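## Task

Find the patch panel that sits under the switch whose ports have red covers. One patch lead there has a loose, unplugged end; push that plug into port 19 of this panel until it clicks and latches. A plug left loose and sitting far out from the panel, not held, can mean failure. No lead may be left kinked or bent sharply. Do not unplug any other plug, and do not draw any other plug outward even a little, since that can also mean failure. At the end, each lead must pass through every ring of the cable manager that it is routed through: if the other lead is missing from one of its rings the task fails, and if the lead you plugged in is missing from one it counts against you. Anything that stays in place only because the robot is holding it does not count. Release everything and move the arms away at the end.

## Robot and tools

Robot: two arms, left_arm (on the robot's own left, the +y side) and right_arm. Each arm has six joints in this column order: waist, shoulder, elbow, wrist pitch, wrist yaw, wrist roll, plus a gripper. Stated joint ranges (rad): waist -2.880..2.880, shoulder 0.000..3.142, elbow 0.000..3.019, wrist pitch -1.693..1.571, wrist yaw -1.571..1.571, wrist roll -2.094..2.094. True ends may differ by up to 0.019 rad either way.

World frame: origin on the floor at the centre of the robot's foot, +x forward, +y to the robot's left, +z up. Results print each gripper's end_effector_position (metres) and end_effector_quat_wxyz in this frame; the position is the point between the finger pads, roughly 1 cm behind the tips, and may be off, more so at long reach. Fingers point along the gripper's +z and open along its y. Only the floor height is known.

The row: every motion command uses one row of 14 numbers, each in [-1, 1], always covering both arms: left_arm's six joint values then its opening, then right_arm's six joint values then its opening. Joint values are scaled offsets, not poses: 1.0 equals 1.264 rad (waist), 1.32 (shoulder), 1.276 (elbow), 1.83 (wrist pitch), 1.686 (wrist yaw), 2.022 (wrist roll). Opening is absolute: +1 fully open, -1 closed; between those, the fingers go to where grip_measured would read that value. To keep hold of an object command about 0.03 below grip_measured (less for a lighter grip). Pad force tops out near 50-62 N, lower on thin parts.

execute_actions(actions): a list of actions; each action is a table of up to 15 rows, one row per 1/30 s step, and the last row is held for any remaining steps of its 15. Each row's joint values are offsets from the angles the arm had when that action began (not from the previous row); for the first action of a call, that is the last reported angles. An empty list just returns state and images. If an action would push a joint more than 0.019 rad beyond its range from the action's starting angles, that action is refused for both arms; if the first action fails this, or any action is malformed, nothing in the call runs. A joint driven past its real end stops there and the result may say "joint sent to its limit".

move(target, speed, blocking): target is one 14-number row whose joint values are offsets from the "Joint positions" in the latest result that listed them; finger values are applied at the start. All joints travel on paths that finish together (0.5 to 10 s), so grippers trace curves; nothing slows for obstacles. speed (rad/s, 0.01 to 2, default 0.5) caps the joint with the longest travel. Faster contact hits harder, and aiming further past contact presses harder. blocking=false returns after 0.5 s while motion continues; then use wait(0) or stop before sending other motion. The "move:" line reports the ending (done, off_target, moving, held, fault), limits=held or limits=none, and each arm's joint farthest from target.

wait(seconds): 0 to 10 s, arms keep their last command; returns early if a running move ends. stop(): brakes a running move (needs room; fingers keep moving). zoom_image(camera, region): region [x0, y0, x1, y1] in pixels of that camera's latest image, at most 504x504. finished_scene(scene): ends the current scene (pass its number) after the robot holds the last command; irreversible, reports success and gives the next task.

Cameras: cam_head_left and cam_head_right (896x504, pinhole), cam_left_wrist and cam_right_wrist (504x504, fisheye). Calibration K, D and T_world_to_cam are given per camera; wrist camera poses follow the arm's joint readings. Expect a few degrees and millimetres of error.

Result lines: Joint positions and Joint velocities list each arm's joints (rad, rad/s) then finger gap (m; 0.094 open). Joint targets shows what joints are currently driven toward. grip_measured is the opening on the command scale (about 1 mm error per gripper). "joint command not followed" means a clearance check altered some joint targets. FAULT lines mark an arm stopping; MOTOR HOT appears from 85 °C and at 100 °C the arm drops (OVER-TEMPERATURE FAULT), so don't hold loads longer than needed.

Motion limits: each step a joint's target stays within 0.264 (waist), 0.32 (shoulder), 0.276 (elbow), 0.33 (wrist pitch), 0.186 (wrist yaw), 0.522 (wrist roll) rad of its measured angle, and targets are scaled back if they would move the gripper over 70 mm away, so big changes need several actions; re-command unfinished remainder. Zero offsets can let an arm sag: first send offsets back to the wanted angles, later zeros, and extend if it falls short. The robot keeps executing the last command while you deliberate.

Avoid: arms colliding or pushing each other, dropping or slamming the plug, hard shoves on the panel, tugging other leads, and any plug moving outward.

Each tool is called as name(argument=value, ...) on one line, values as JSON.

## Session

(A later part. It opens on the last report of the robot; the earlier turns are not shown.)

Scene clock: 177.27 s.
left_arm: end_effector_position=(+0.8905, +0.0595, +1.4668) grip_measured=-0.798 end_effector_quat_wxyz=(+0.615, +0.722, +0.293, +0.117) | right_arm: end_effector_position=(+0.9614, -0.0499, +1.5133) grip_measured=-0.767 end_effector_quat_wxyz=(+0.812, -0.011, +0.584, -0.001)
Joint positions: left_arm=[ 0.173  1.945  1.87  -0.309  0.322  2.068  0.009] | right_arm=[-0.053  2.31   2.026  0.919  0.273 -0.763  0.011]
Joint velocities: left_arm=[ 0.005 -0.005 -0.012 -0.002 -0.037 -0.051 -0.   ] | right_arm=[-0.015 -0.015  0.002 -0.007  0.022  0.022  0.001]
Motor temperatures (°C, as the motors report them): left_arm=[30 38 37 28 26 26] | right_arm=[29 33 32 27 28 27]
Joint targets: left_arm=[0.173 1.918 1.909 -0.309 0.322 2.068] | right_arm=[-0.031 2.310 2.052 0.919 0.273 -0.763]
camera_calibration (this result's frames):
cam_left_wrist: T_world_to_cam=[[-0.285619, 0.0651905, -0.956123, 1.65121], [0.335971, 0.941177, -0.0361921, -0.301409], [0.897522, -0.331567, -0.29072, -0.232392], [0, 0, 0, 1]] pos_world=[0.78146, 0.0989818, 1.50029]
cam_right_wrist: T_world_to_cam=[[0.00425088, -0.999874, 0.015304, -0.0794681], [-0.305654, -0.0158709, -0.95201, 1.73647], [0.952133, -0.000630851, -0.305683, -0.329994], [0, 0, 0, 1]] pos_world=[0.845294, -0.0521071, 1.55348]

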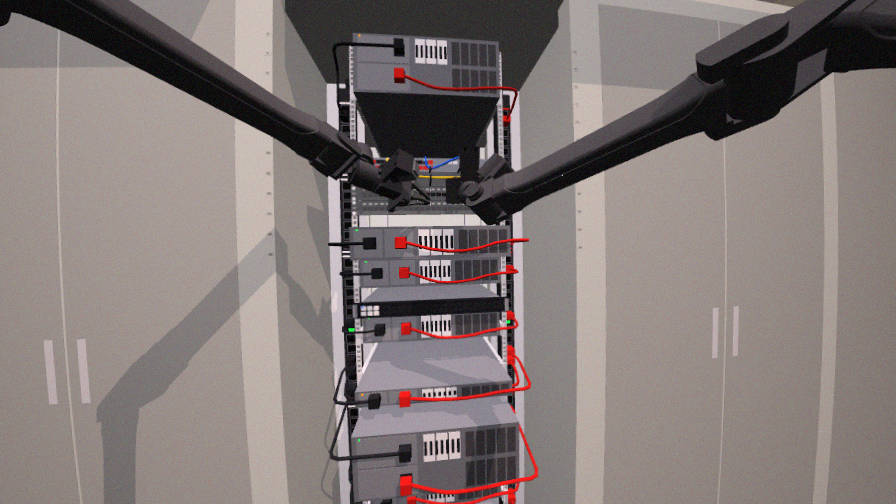

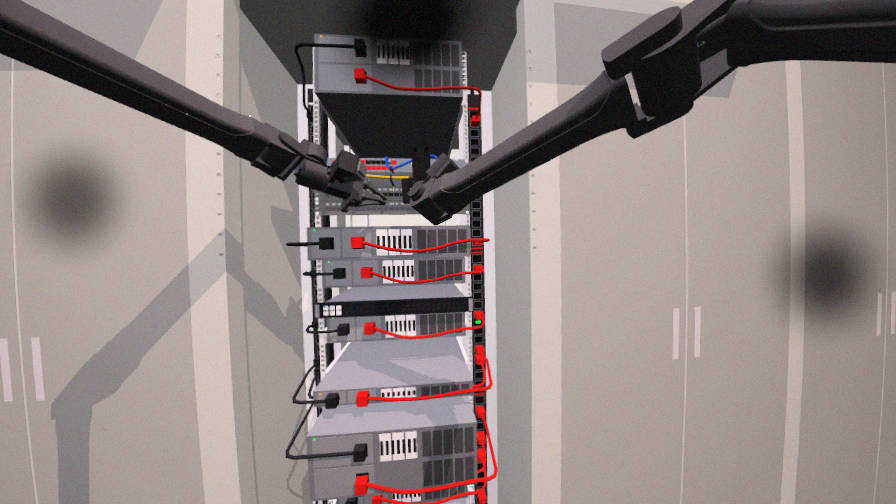

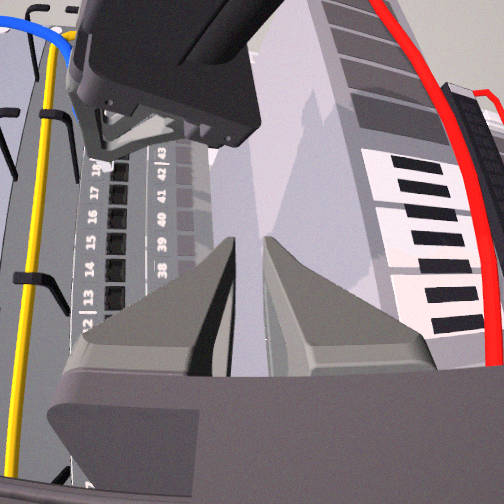

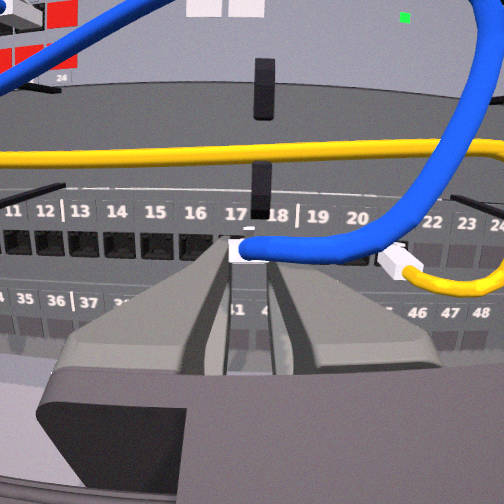

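execute_actions(actions=[[[0,-0.02,0.03,0,0,0,-0.8, 0.012,0,0.034,0.004,0,0,-0.78],[0,-0.02,0.03,0,0,0,-0.8, 0.012,0,0.036,0.004,0,0,-0.78],[0,-0.02,0.03,0,0,0,-0.8, 0.012,0,0.038,0.004,0,0,-0.78],[0,-0.02,0.03,0,0,0,-0.8, 0.012,0,0.040,0.004,0,0,-0.78],[0,-0.02,0.03,0,0,0,-0.8, 0.012,0,0.042,0.004,0,0,-0.78],[0,-0.02,0.03,0,0,0,-0.8, 0.012,0,0.044,0.004,0,0,-0.78],[0,-0.02,0.03,0,0,0,-0.8, 0.012,0,0.046,0.004,0,0,-0.78]],[[0,-0.02,0.03,0,0,0,-0.8, 0.012,0,0.05,0.004,0,0,-0.756]]])

Scene clock: 178.63 s.
left_arm: end_effector_position=(+0.8905, +0.0595, +1.4668) grip_measured=-0.798 end_effector_quat_wxyz=(+0.615, +0.722, +0.293, +0.117) | right_arm: end_effector_position=(+0.9634, -0.0535, +1.5198) grip_measured=-0.755 end_effector_quat_wxyz=(+0.814, -0.006, +0.580, -0.002)
Joint positions: left_arm=[ 0.173  1.945  1.87  -0.309  0.322  2.068  0.009] | right_arm=[-0.053  2.31   2.04   0.919  0.273 -0.763  0.012]
Joint velocities: left_arm=[-0.005 -0.005  0.012  0.007 -0.022  0.007 -0.001] | right_arm=[ 0.015  0.005 -0.007  0.012 -0.022 -0.051 -0.001]
Motor temperatures (°C, as the motors report them): left_arm=[30 38 37 28 26 26] | right_arm=[29 33 33 27 28 27]
Joint targets: left_arm=[0.173 1.918 1.909 -0.309 0.322 2.068] | right_arm=[-0.037 2.310 2.101 0.926 0.273 -0.763]
camera_calibration (this result's frames):
cam_left_wrist: T_world_to_cam=[[-0.285619, 0.0651905, -0.956123, 1.65121], [0.335971, 0.941177, -0.0361921, -0.301409], [0.897522, -0.331567, -0.29072, -0.232392], [0, 0, 0, 1]] pos_world=[0.78146, 0.0989818, 1.50029]
cam_right_wrist: T_world_to_cam=[[-0.00317842, -0.999956, 0.00878672, -0.0660645], [-0.296566, -0.00744889, -0.954983, 1.73946], [0.955007, -0.00564119, -0.29653, -0.346927], [0, 0, 0, 1]] pos_world=[0.846972, -0.0550617, 1.55886]

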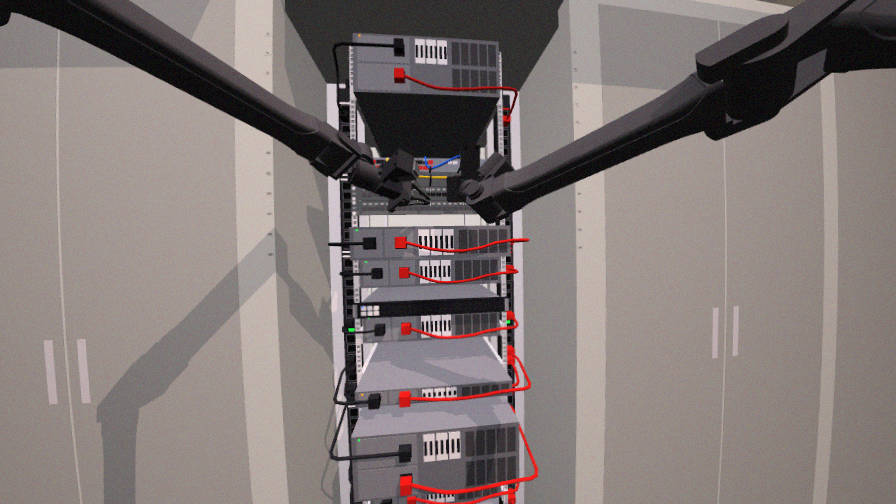

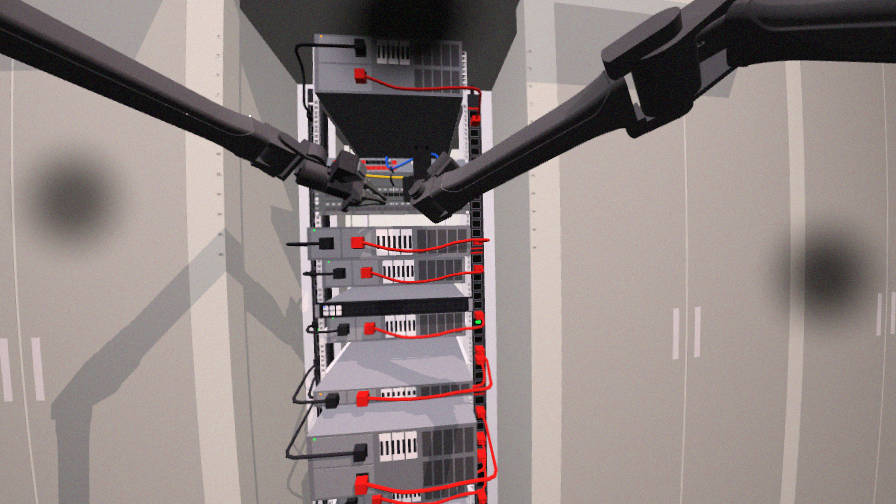

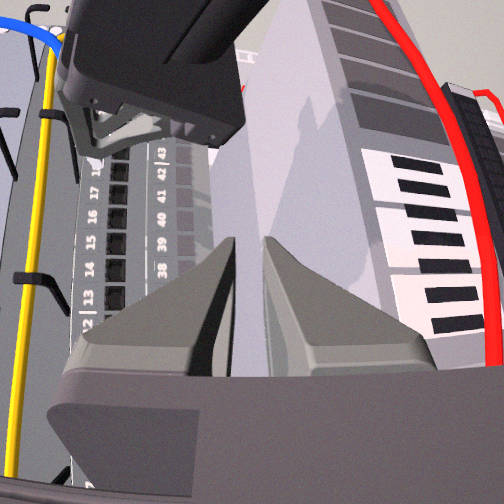

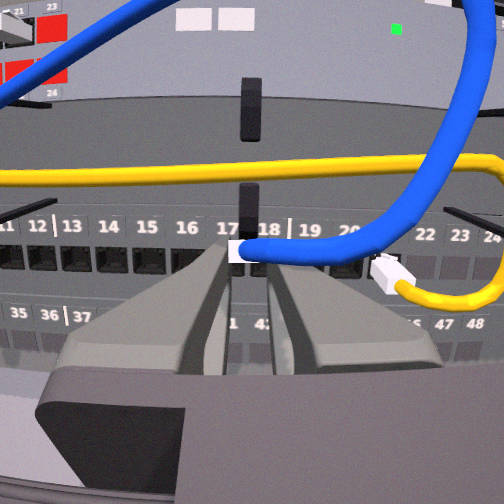

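Loosen a touch more.

execute_actions(actions=[[[0,-0.02,0.03,0,0,0,-0.8, 0.015,0,0.05,0.004,0,0,-0.751]]])

zoom_image(camera="cam_right_wrist", region=[150, 160, 450, 340])

Scene clock: 179.30 s.
left_arm: end_effector_position=(+0.8905, +0.0595, +1.4668) grip_measured=-0.798 end_effector_quat_wxyz=(+0.615, +0.722, +0.293, +0.117) | right_arm: end_effector_position=(+0.9637, -0.0539, +1.5205) grip_measured=-0.752 end_effector_quat_wxyz=(+0.815, -0.005, +0.580, -0.002)
Joint positions: left_arm=[ 0.173  1.945  1.87  -0.309  0.322  2.068  0.009] | right_arm=[-0.053  2.31   2.041  0.919  0.273 -0.763  0.012]
Joint velocities: left_arm=[ 0.005 -0.005  0.007  0.002 -0.007 -0.022 -0.   ] | right_arm=[-0.005 -0.015  0.002  0.002 -0.037 -0.081 -0.001]
Motor temperatures (°C, as the motors report them): left_arm=[30 38 37 28 26 26] | right_arm=[29 33 33 27 28 27]
Joint targets: left_arm=[0.173 1.918 1.909 -0.309 0.322 2.068] | right_arm=[-0.034 2.310 2.104 0.926 0.273 -0.763]
camera_calibration (this result's frames):
cam_left_wrist: T_world_to_cam=[[-0.285619, 0.0651905, -0.956123, 1.65121], [0.335971, 0.941177, -0.0361921, -0.301409], [0.897522, -0.331567, -0.29072, -0.232392], [0, 0, 0, 1]] pos_world=[0.78146, 0.0989818, 1.50029]
cam_right_wrist: T_world_to_cam=[[-0.00400005, -0.99996, 0.00805815, -0.0645683], [-0.295551, -0.00651604, -0.955305, 1.73977], [0.955319, -0.00620286, -0.295513, -0.348806], [0, 0, 0, 1]] pos_world=[0.847154, -0.0553929, 1.55946]

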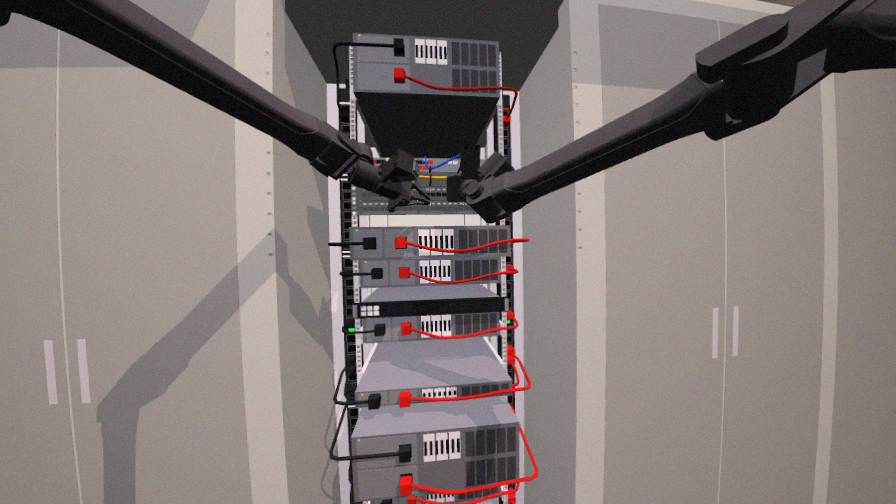

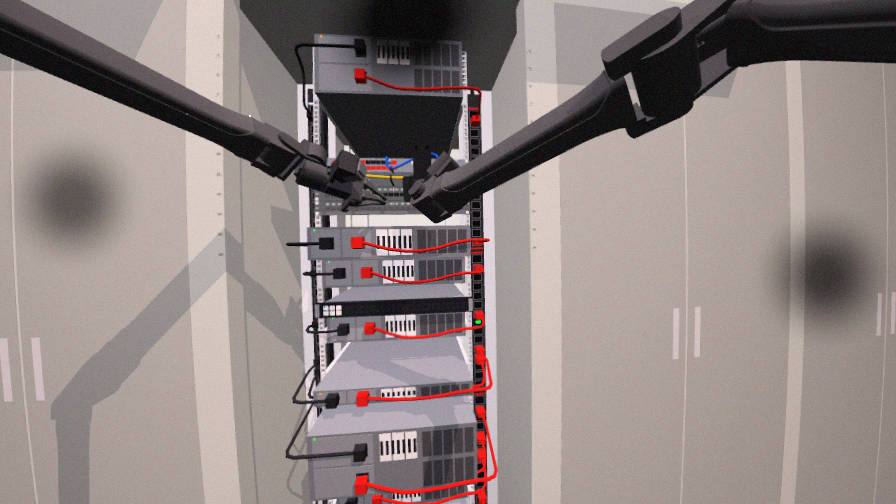

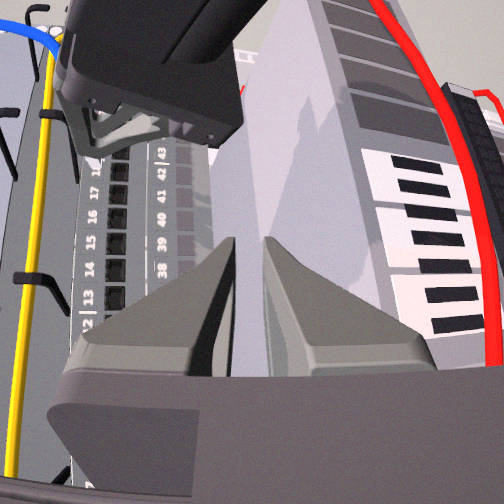

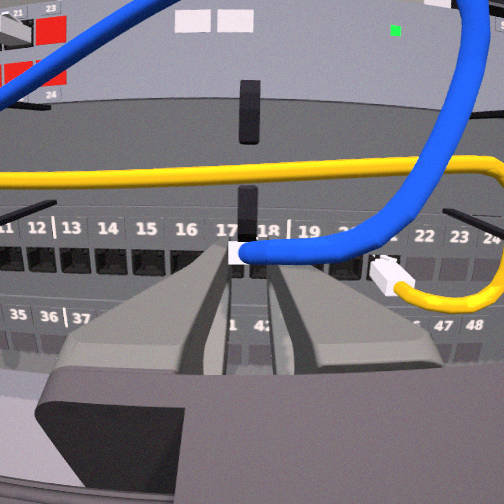

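Region (150, 160, 450, 340) of cam_right_wrist's 504x504 image, scaled by 1.680, with more detail than that image has; it fills the top 302 rows of this view, and the rest is white.

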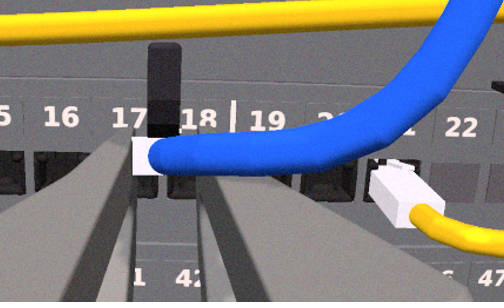

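execute_actions(actions=[[[0,-0.02,0.03,0,0,0,-0.8, 0.01,0,0.04,0,0,0,-0.80]],[[0,-0.02,0.03,0,0,0,-0.8, 0.0,0,-0.012,0,0,0,-0.80]]])

move(target=[0,-0.02,0.03,0,0,0,-0.8, -0.068,0.114,0.108,0.147,-0.1495,0.021,-0.80], speed=0.2)

Scene clock: 181.43 s.
left_arm: end_effector_position=(+0.8905, +0.0595, +1.4668) grip_measured=-0.798 end_effector_quat_wxyz=(+0.615, +0.722, +0.293, +0.117) | right_arm: end_effector_position=(+0.9613, -0.0499, +1.5132) grip_measured=-0.776 end_effector_quat_wxyz=(+0.811, -0.011, +0.584, -0.001)
Joint positions: left_arm=[ 0.173  1.945  1.87  -0.309  0.322  2.068  0.009] | right_arm=[-0.053  2.31   2.025  0.919  0.273 -0.763  0.011]
Joint velocities: left_arm=[-0.015 -0.005 -0.007 -0.002 -0.022  0.051  0.   ] | right_arm=[ 0.005 -0.015 -0.012 -0.002 -0.007  0.037  0.001]
Motor temperatures (°C, as the motors report them): left_arm=[29 38 37 28 26 26] | right_arm=[29 33 33 27 28 27]
Joint targets: left_arm=[0.173 1.918 1.909 -0.309 0.322 2.068] | right_arm=[-0.053 2.310 2.026 0.919 0.273 -0.763]
camera_calibration (this result's frames):
cam_left_wrist: T_world_to_cam=[[-0.285619, 0.0651905, -0.956123, 1.65121], [0.335971, 0.941177, -0.0361921, -0.301409], [0.897522, -0.331567, -0.29072, -0.232392], [0, 0, 0, 1]] pos_world=[0.78146, 0.0989818, 1.50029]
cam_right_wrist: T_world_to_cam=[[0.00445813, -0.99987, 0.015484, -0.0799408], [-0.305905, -0.0161055, -0.951926, 1.73646], [0.952051, -0.00049283, -0.305938, -0.329459], [0, 0, 0, 1]] pos_world=[0.845212, -0.0521262, 1.55343]

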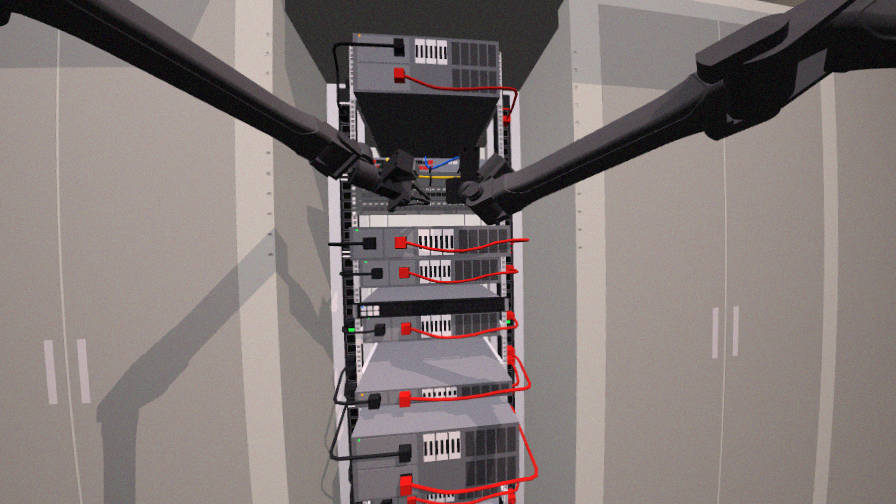

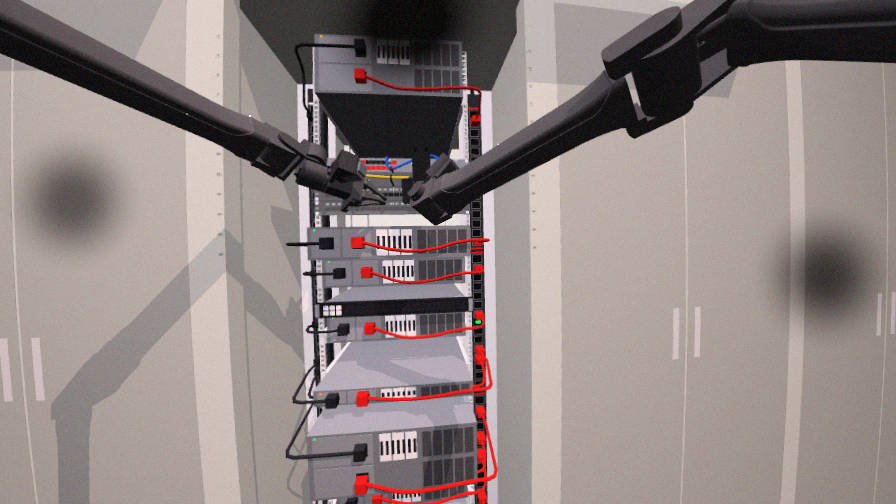

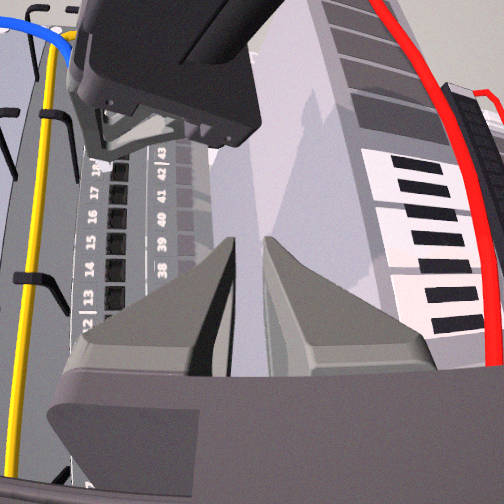

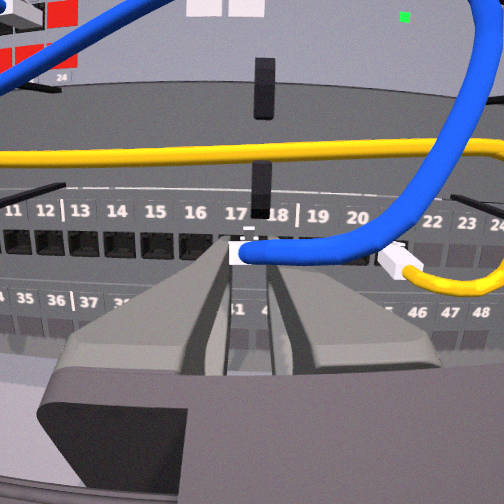

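Scene clock: 183.17 s.
left_arm: end_effector_position=(+0.8905, +0.0595, +1.4668) grip_measured=-0.798 end_effector_quat_wxyz=(+0.615, +0.722, +0.293, +0.117) | right_arm: end_effector_position=(+0.9575, -0.0635, +1.5016) grip_measured=-0.776 end_effector_quat_wxyz=(+0.890, -0.003, +0.456, +0.006)
Joint positions: left_arm=[ 0.173  1.945  1.87  -0.309  0.322  2.068  0.009] | right_arm=[-0.116  2.431  2.119  1.167  0.026 -0.735  0.011]
Joint velocities: left_arm=[-0.015 -0.015  0.002 -0.017  0.007  0.022 -0.001] | right_arm=[ 0.005 -0.005  0.017  0.022  0.022  0.066 -0.   ]
Motor temperatures (°C, as the motors report them): left_arm=[29 38 37 28 26 26] | right_arm=[29 33 33 27 28 27]
Joint targets: left_arm=[0.173 1.918 1.909 -0.309 0.322 2.068] | right_arm=[-0.139 2.460 2.163 1.188 0.021 -0.721]
move: off_target (left_arm, right_arm); limits=none; left_arm: farthest joint: the elbow, 0.038 radians from its target (0.038 radians at the start); right_arm: farthest joint: the elbow, 0.044 radians from its target (0.138 radians at the start)
camera_calibration (this result's frames):
cam_left_wrist: T_world_to_cam=[[-0.285619, 0.0651905, -0.956123, 1.65121], [0.335971, 0.941177, -0.0361921, -0.301409], [0.897522, -0.331567, -0.29072, -0.232392], [0, 0, 0, 1]] pos_world=[0.78146, 0.0989818, 1.50029]
cam_right_wrist: T_world_to_cam=[[0.00777175, -0.999957, -0.00509078, -0.0656326], [-0.0109269, 0.00500571, -0.999928, 1.51499], [0.99991, 0.00782681, -0.0108876, -0.817774], [0, 0, 0, 1]] pos_world=[0.834765, -0.0668128, 1.50564]

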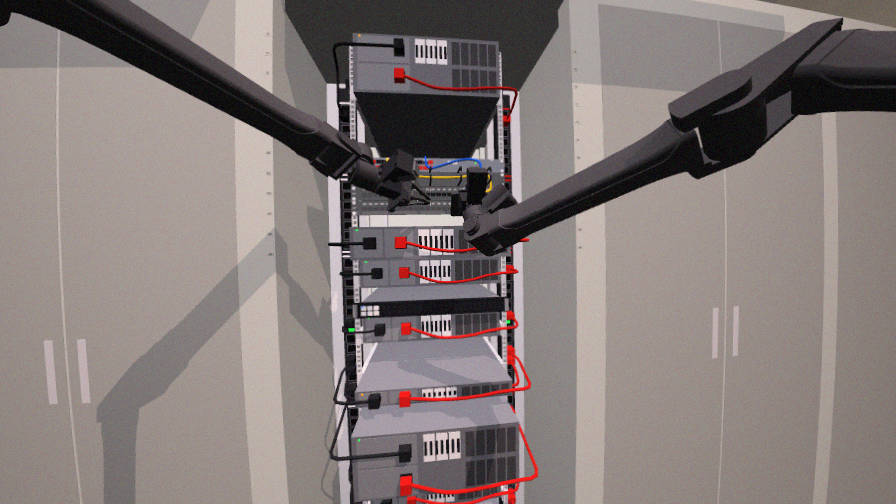

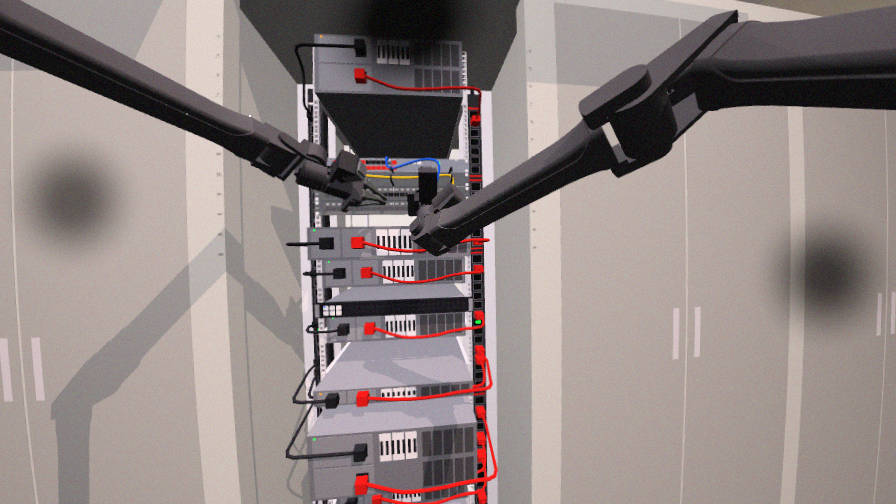

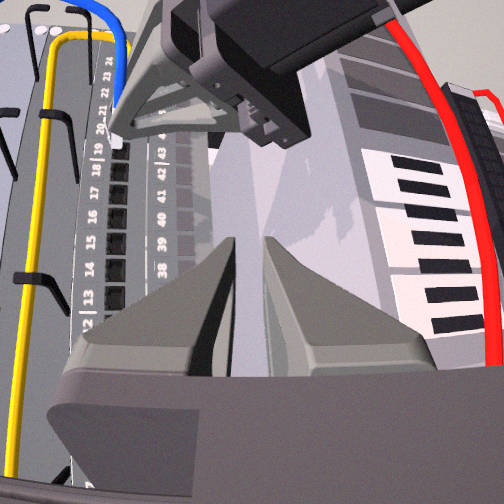

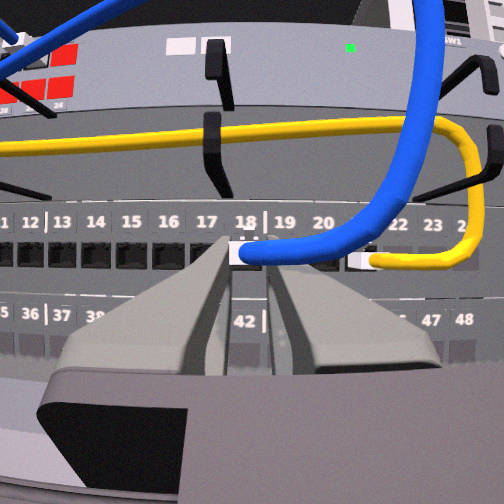

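move(target=[0,-0.02,0.03,0,0,0,-0.8, -0.033,0,0.044,0,0,0,-0.80], speed=0.08)

zoom_image(camera="cam_right_wrist", region=[130, 180, 430, 330])

zoom_image(camera="cam_left_wrist", region=[40, 40, 240, 220])

Scene clock: 184.77 s.
left_arm: end_effector_position=(+0.8905, +0.0595, +1.4668) grip_measured=-0.798 end_effector_quat_wxyz=(+0.615, +0.722, +0.293, +0.117) | right_arm: end_effector_position=(+0.9668, -0.0813, +1.4989) grip_measured=-0.776 end_effector_quat_wxyz=(+0.890, +0.003, +0.455, -0.005)
Joint positions: left_arm=[ 0.173  1.945  1.87  -0.309  0.322  2.068  0.009] | right_arm=[-0.137  2.431  2.134  1.167  0.026 -0.735  0.011]
Joint velocities: left_arm=[-0.005 -0.015 -0.022  0.007 -0.037 -0.022 -0.001] | right_arm=[-0.015 -0.015  0.012 -0.012  0.022 -0.051 -0.001]
Motor temperatures (°C, as the motors report them): left_arm=[29 38 37 28 26 26] | right_arm=[29 33 33 27 28 27]
Joint targets: left_arm=[0.173 1.918 1.909 -0.309 0.322 2.068] | right_arm=[-0.158 2.431 2.175 1.166 0.026 -0.735]
move: off_target (left_arm, right_arm); limits=none; left_arm: farthest joint: the elbow, 0.038 radians from its target (0.038 radians at the start); right_arm: farthest joint: the elbow, 0.041 radians from its target (0.056 radians at the start)
camera_calibration (this result's frames):
cam_left_wrist: T_world_to_cam=[[-0.285619, 0.0651905, -0.956123, 1.65121], [0.335971, 0.941177, -0.0361921, -0.301409], [0.897522, -0.331567, -0.29072, -0.232392], [0, 0, 0, 1]] pos_world=[0.78146, 0.0989818, 1.50029]
cam_right_wrist: T_world_to_cam=[[-0.0180125, -0.999825, -0.00503303, -0.0586225], [-0.00805509, 0.0051788, -0.999954, 1.50973], [0.999805, -0.0179711, -0.00814696, -0.833008], [0, 0, 0, 1]] pos_world=[0.843951, -0.081401, 1.50258]

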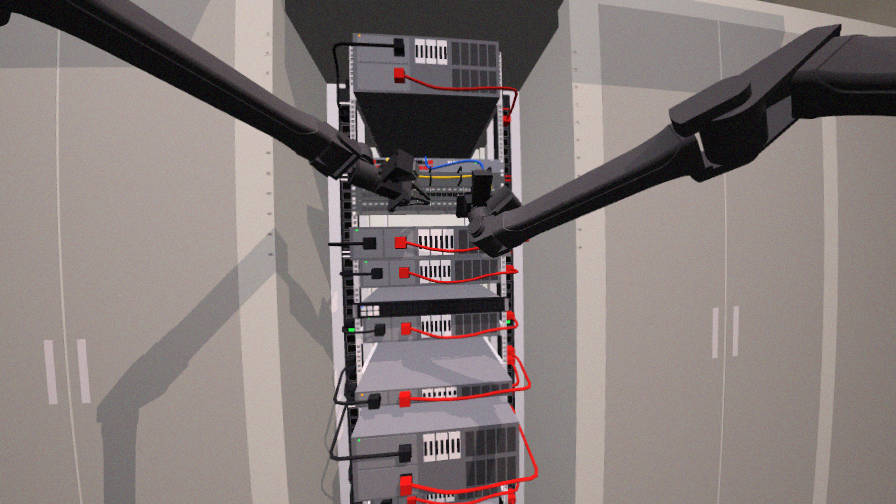

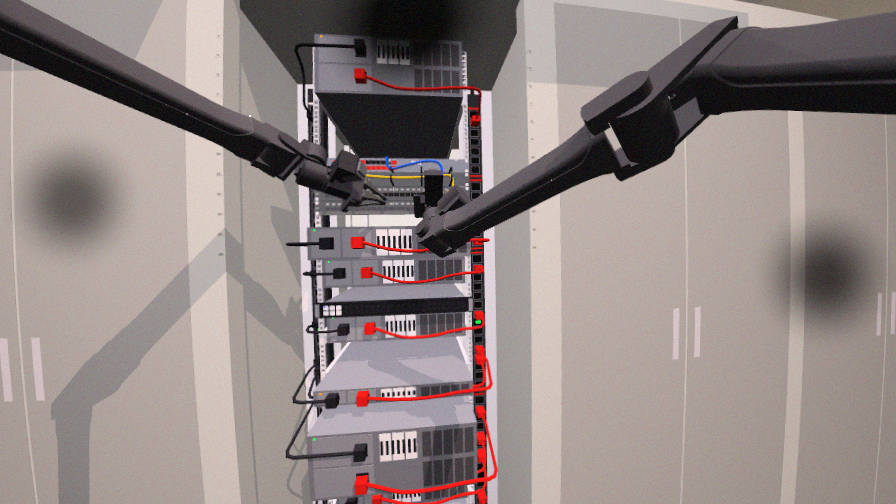

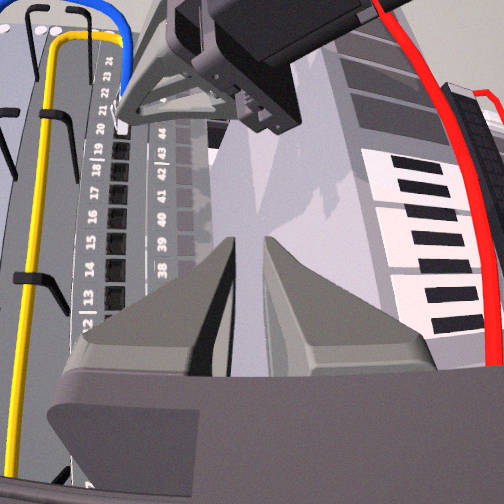

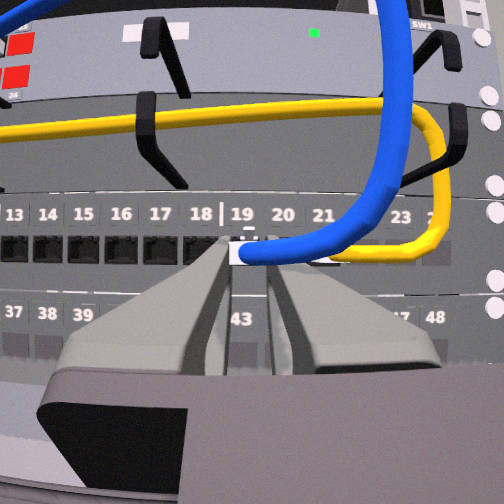

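Region (130, 180, 430, 330) of cam_right_wrist's 504x504 image, scaled by 1.680, with more detail than that image has.

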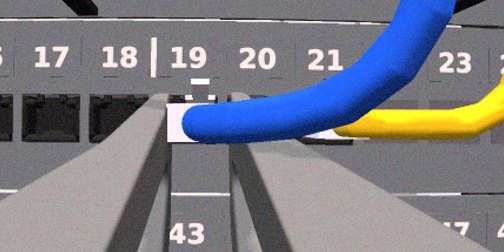

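Region (40, 40, 240, 220) of cam_left_wrist's 504x504 image, scaled by 2.520, with more detail than that image has; it fills the top 454 rows of this view, and the rest is white.

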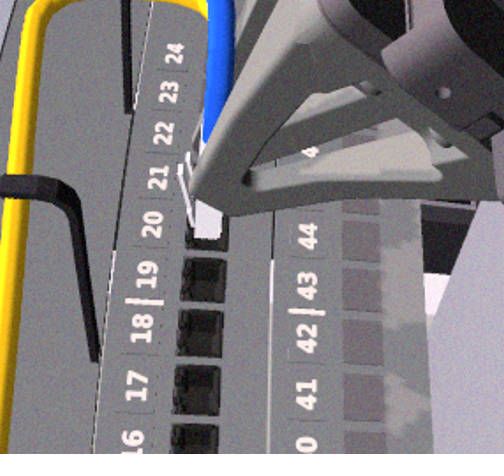

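execute_actions(actions=[[[0,-0.02,0.03,0,0,0,-0.8,-0.0174,0.0235,0.033,-0.0087,-0.003,0,-0.8],[0,-0.02,0.03,0,0,0,-0.8,-0.0174,0.0235,0.033,-0.0087,-0.003,0,-0.8],[0,-0.02,0.03,0,0,0,-0.8,-0.0179,0.0259,0.0386,-0.0113,-0.0037,0,-0.8],[0,-0.02,0.03,0,0,0,-0.8,-0.0184,0.0283,0.0442,-0.0139,-0.0044,0,-0.8],[0,-0.02,0.03,0,0,0,-0.8,-0.0189,0.0308,0.0498,-0.0165,-0.0051,0,-0.8],[0,-0.02,0.03,0,0,0,-0.8,-0.0194,0.0332,0.0554,-0.0191,-0.0058,0,-0.8],[0,-0.02,0.03,0,0,0,-0.8,-0.02,0.0356,0.061,-0.0217,-0.0066,0,-0.8],[0,-0.02,0.03,0,0,0,-0.8,-0.0205,0.038,0.0666,-0.0242,-0.0073,0,-0.8],[0,-0.02,0.03,0,0,0,-0.8,-0.021,0.0404,0.0722,-0.0268,-0.008,0,-0.8],[0,-0.02,0.03,0,0,0,-0.8,-0.0215,0.0429,0.0778,-0.0294,-0.0087,0,-0.8],[0,-0.02,0.03,0,0,0,-0.8,-0.022,0.0453,0.0834,-0.032,-0.0094,0,-0.8],[0,-0.02,0.03,0,0,0,-0.8,-0.0225,0.0477,0.089,-0.0346,-0.0101,0,-0.8]]])

wait(seconds=0.3)

zoom_image(camera="cam_left_wrist", region=[40, 40, 240, 220])

Scene clock: 186.77 s.
left_arm: end_effector_position=(+0.8905, +0.0595, +1.4668) grip_measured=-0.798 end_effector_quat_wxyz=(+0.615, +0.722, +0.293, +0.117) | right_arm: end_effector_position=(+0.9768, -0.0772, +1.5037) grip_measured=-0.776 end_effector_quat_wxyz=(+0.892, -0.002, +0.453, -0.003)
Joint positions: left_arm=[ 0.173  1.945  1.87  -0.309  0.322  2.068  0.009] | right_arm=[-0.138  2.459  2.204  1.121  0.013 -0.735  0.011]
Joint velocities: left_arm=[-0.005  0.005 -0.002 -0.012  0.037  0.007 -0.001] | right_arm=[-0.015  0.015  0.027 -0.042  0.037 -0.051  0.   ]
Motor temperatures (°C, as the motors report them): left_arm=[29 38 37 28 26 26] | right_arm=[29 33 33 27 28 27]
Joint targets: left_arm=[0.173 1.918 1.909 -0.309 0.322 2.068] | right_arm=[-0.166 2.494 2.248 1.103 0.008 -0.735]
camera_calibration (this result's frames):
cam_left_wrist: T_world_to_cam=[[-0.285619, 0.0651905, -0.956123, 1.65121], [0.335971, 0.941177, -0.0361921, -0.301409], [0.897522, -0.331567, -0.29072, -0.232392], [0, 0, 0, 1]] pos_world=[0.78146, 0.0989818, 1.50029]
cam_right_wrist: T_world_to_cam=[[-0.00902151, -0.999957, 0.00224944, -0.0740475], [-0.00233143, -0.0022285, -0.999995, 1.5085], [0.999957, -0.00902671, -0.00231123, -0.851169], [0, 0, 0, 1]] pos_world=[0.853981, -0.0783659, 1.50669]

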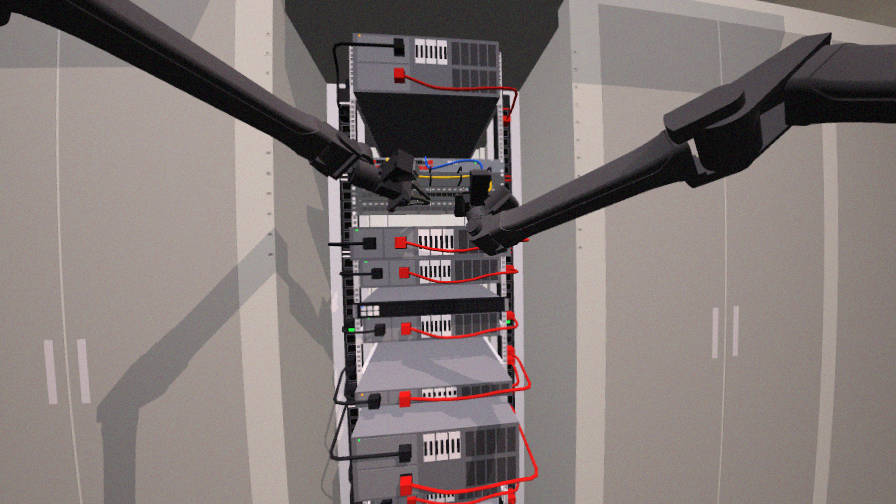

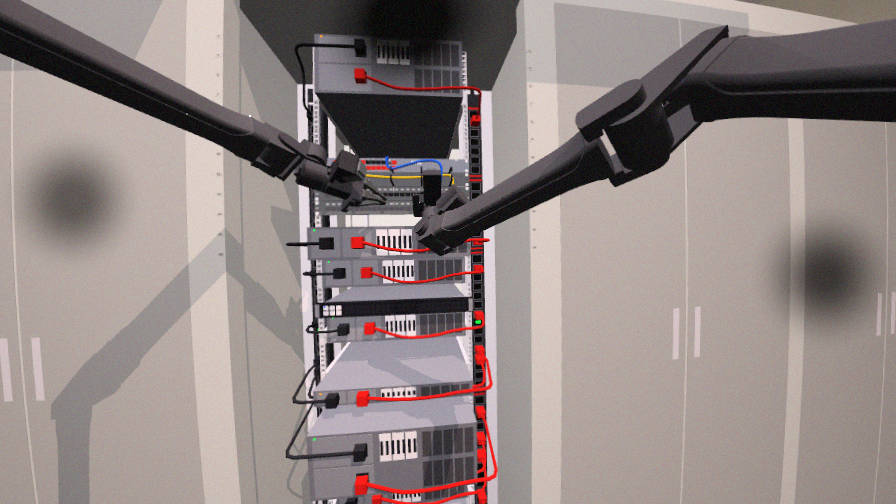

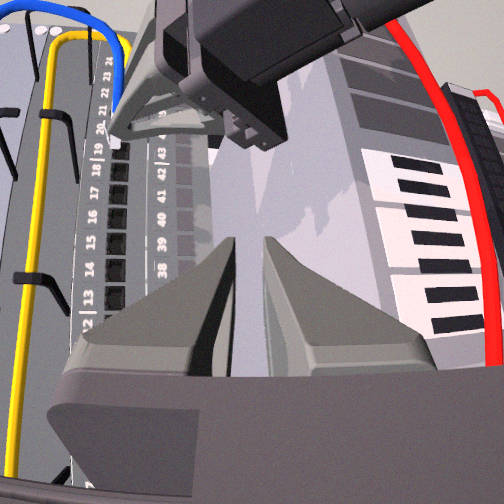

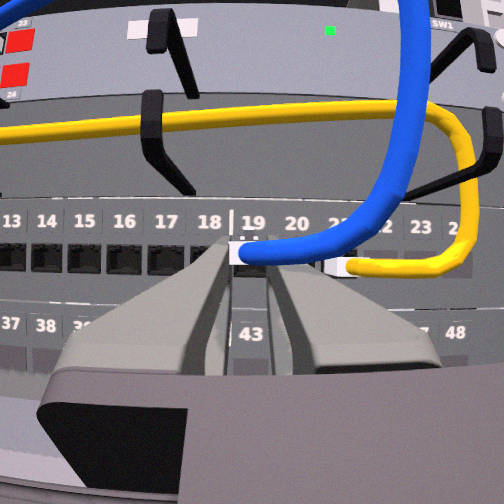

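Scene clock: 187.07 s.
left_arm: end_effector_position=(+0.8905, +0.0595, +1.4668) grip_measured=-0.798 end_effector_quat_wxyz=(+0.615, +0.722, +0.293, +0.117) | right_arm: end_effector_position=(+0.9776, -0.0774, +1.5015) grip_measured=-0.776 end_effector_quat_wxyz=(+0.891, -0.003, +0.454, -0.004)
Joint positions: left_arm=[ 0.173  1.945  1.87  -0.309  0.322  2.068  0.009] | right_arm=[-0.14   2.46   2.205  1.119  0.013 -0.735  0.011]
Joint velocities: left_arm=[-0.005 -0.015 -0.002  0.007 -0.007  0.066  0.001] | right_arm=[ 0.005 -0.015 -0.002 -0.007 -0.007  0.051 -0.   ]
Motor temperatures (°C, as the motors report them): left_arm=[29 38 37 28 26 26] | right_arm=[29 33 33 27 28 27]
Joint targets: left_arm=[0.173 1.918 1.909 -0.309 0.322 2.068] | right_arm=[-0.166 2.494 2.248 1.103 0.008 -0.735]
wait: 0.30 s; at rest by 0.17 s
camera_calibration (this result's frames):
cam_left_wrist: T_world_to_cam=[[-0.285619, 0.0651905, -0.956123, 1.65121], [0.335971, 0.941177, -0.0361921, -0.301409], [0.897522, -0.331567, -0.29072, -0.232392], [0, 0, 0, 1]] pos_world=[0.78146, 0.0989818, 1.50029]
cam_right_wrist: T_world_to_cam=[[-0.00901328, -0.999951, 0.00412809, -0.0771497], [-0.00541778, -0.00407936, -0.999977, 1.50919], [0.999945, -0.00903544, -0.00538075, -0.847406], [0, 0, 0, 1]] pos_world=[0.85484, -0.0786461, 1.50492]

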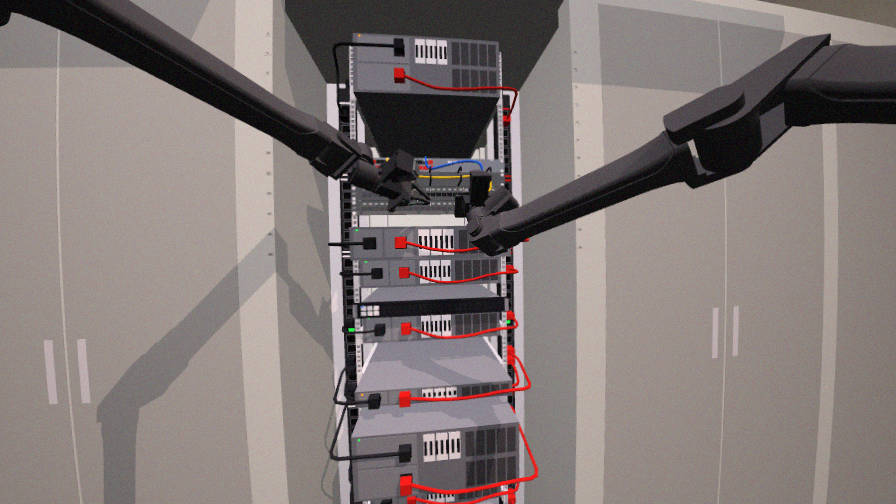

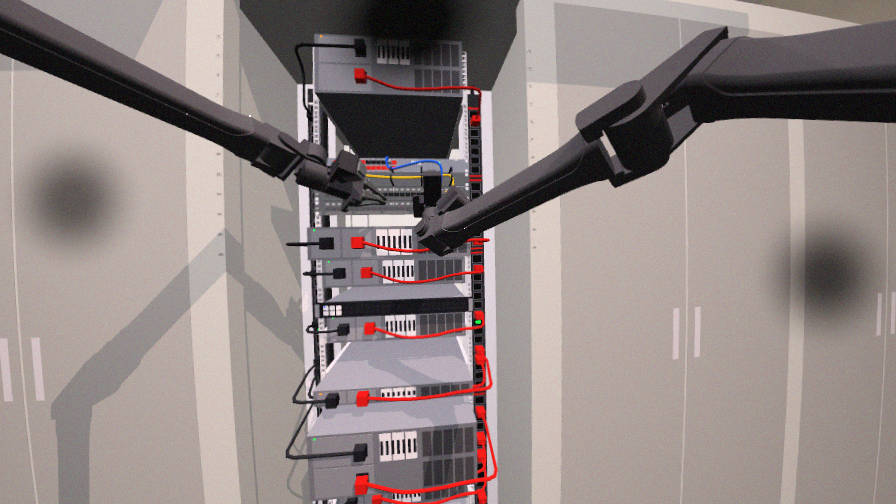

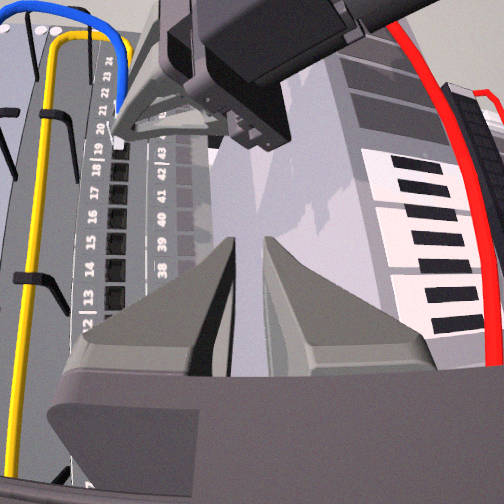

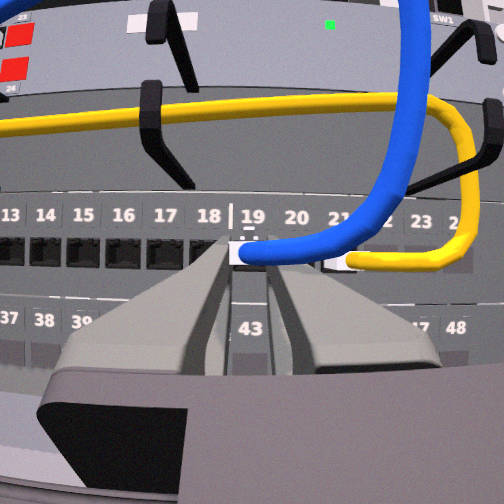

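Region (40, 40, 240, 220) of cam_left_wrist's 504x504 image, scaled by 2.520, with more detail than that image has; it fills the top 454 rows of this view, and the rest is white.

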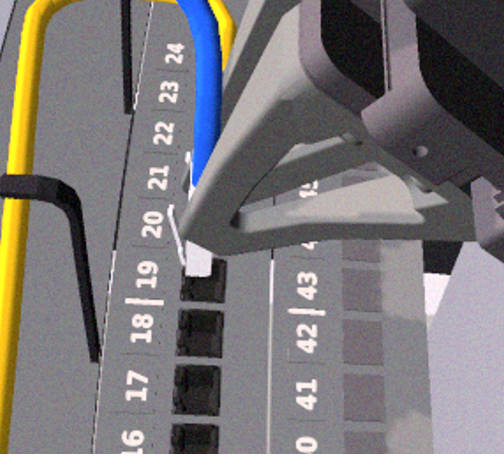

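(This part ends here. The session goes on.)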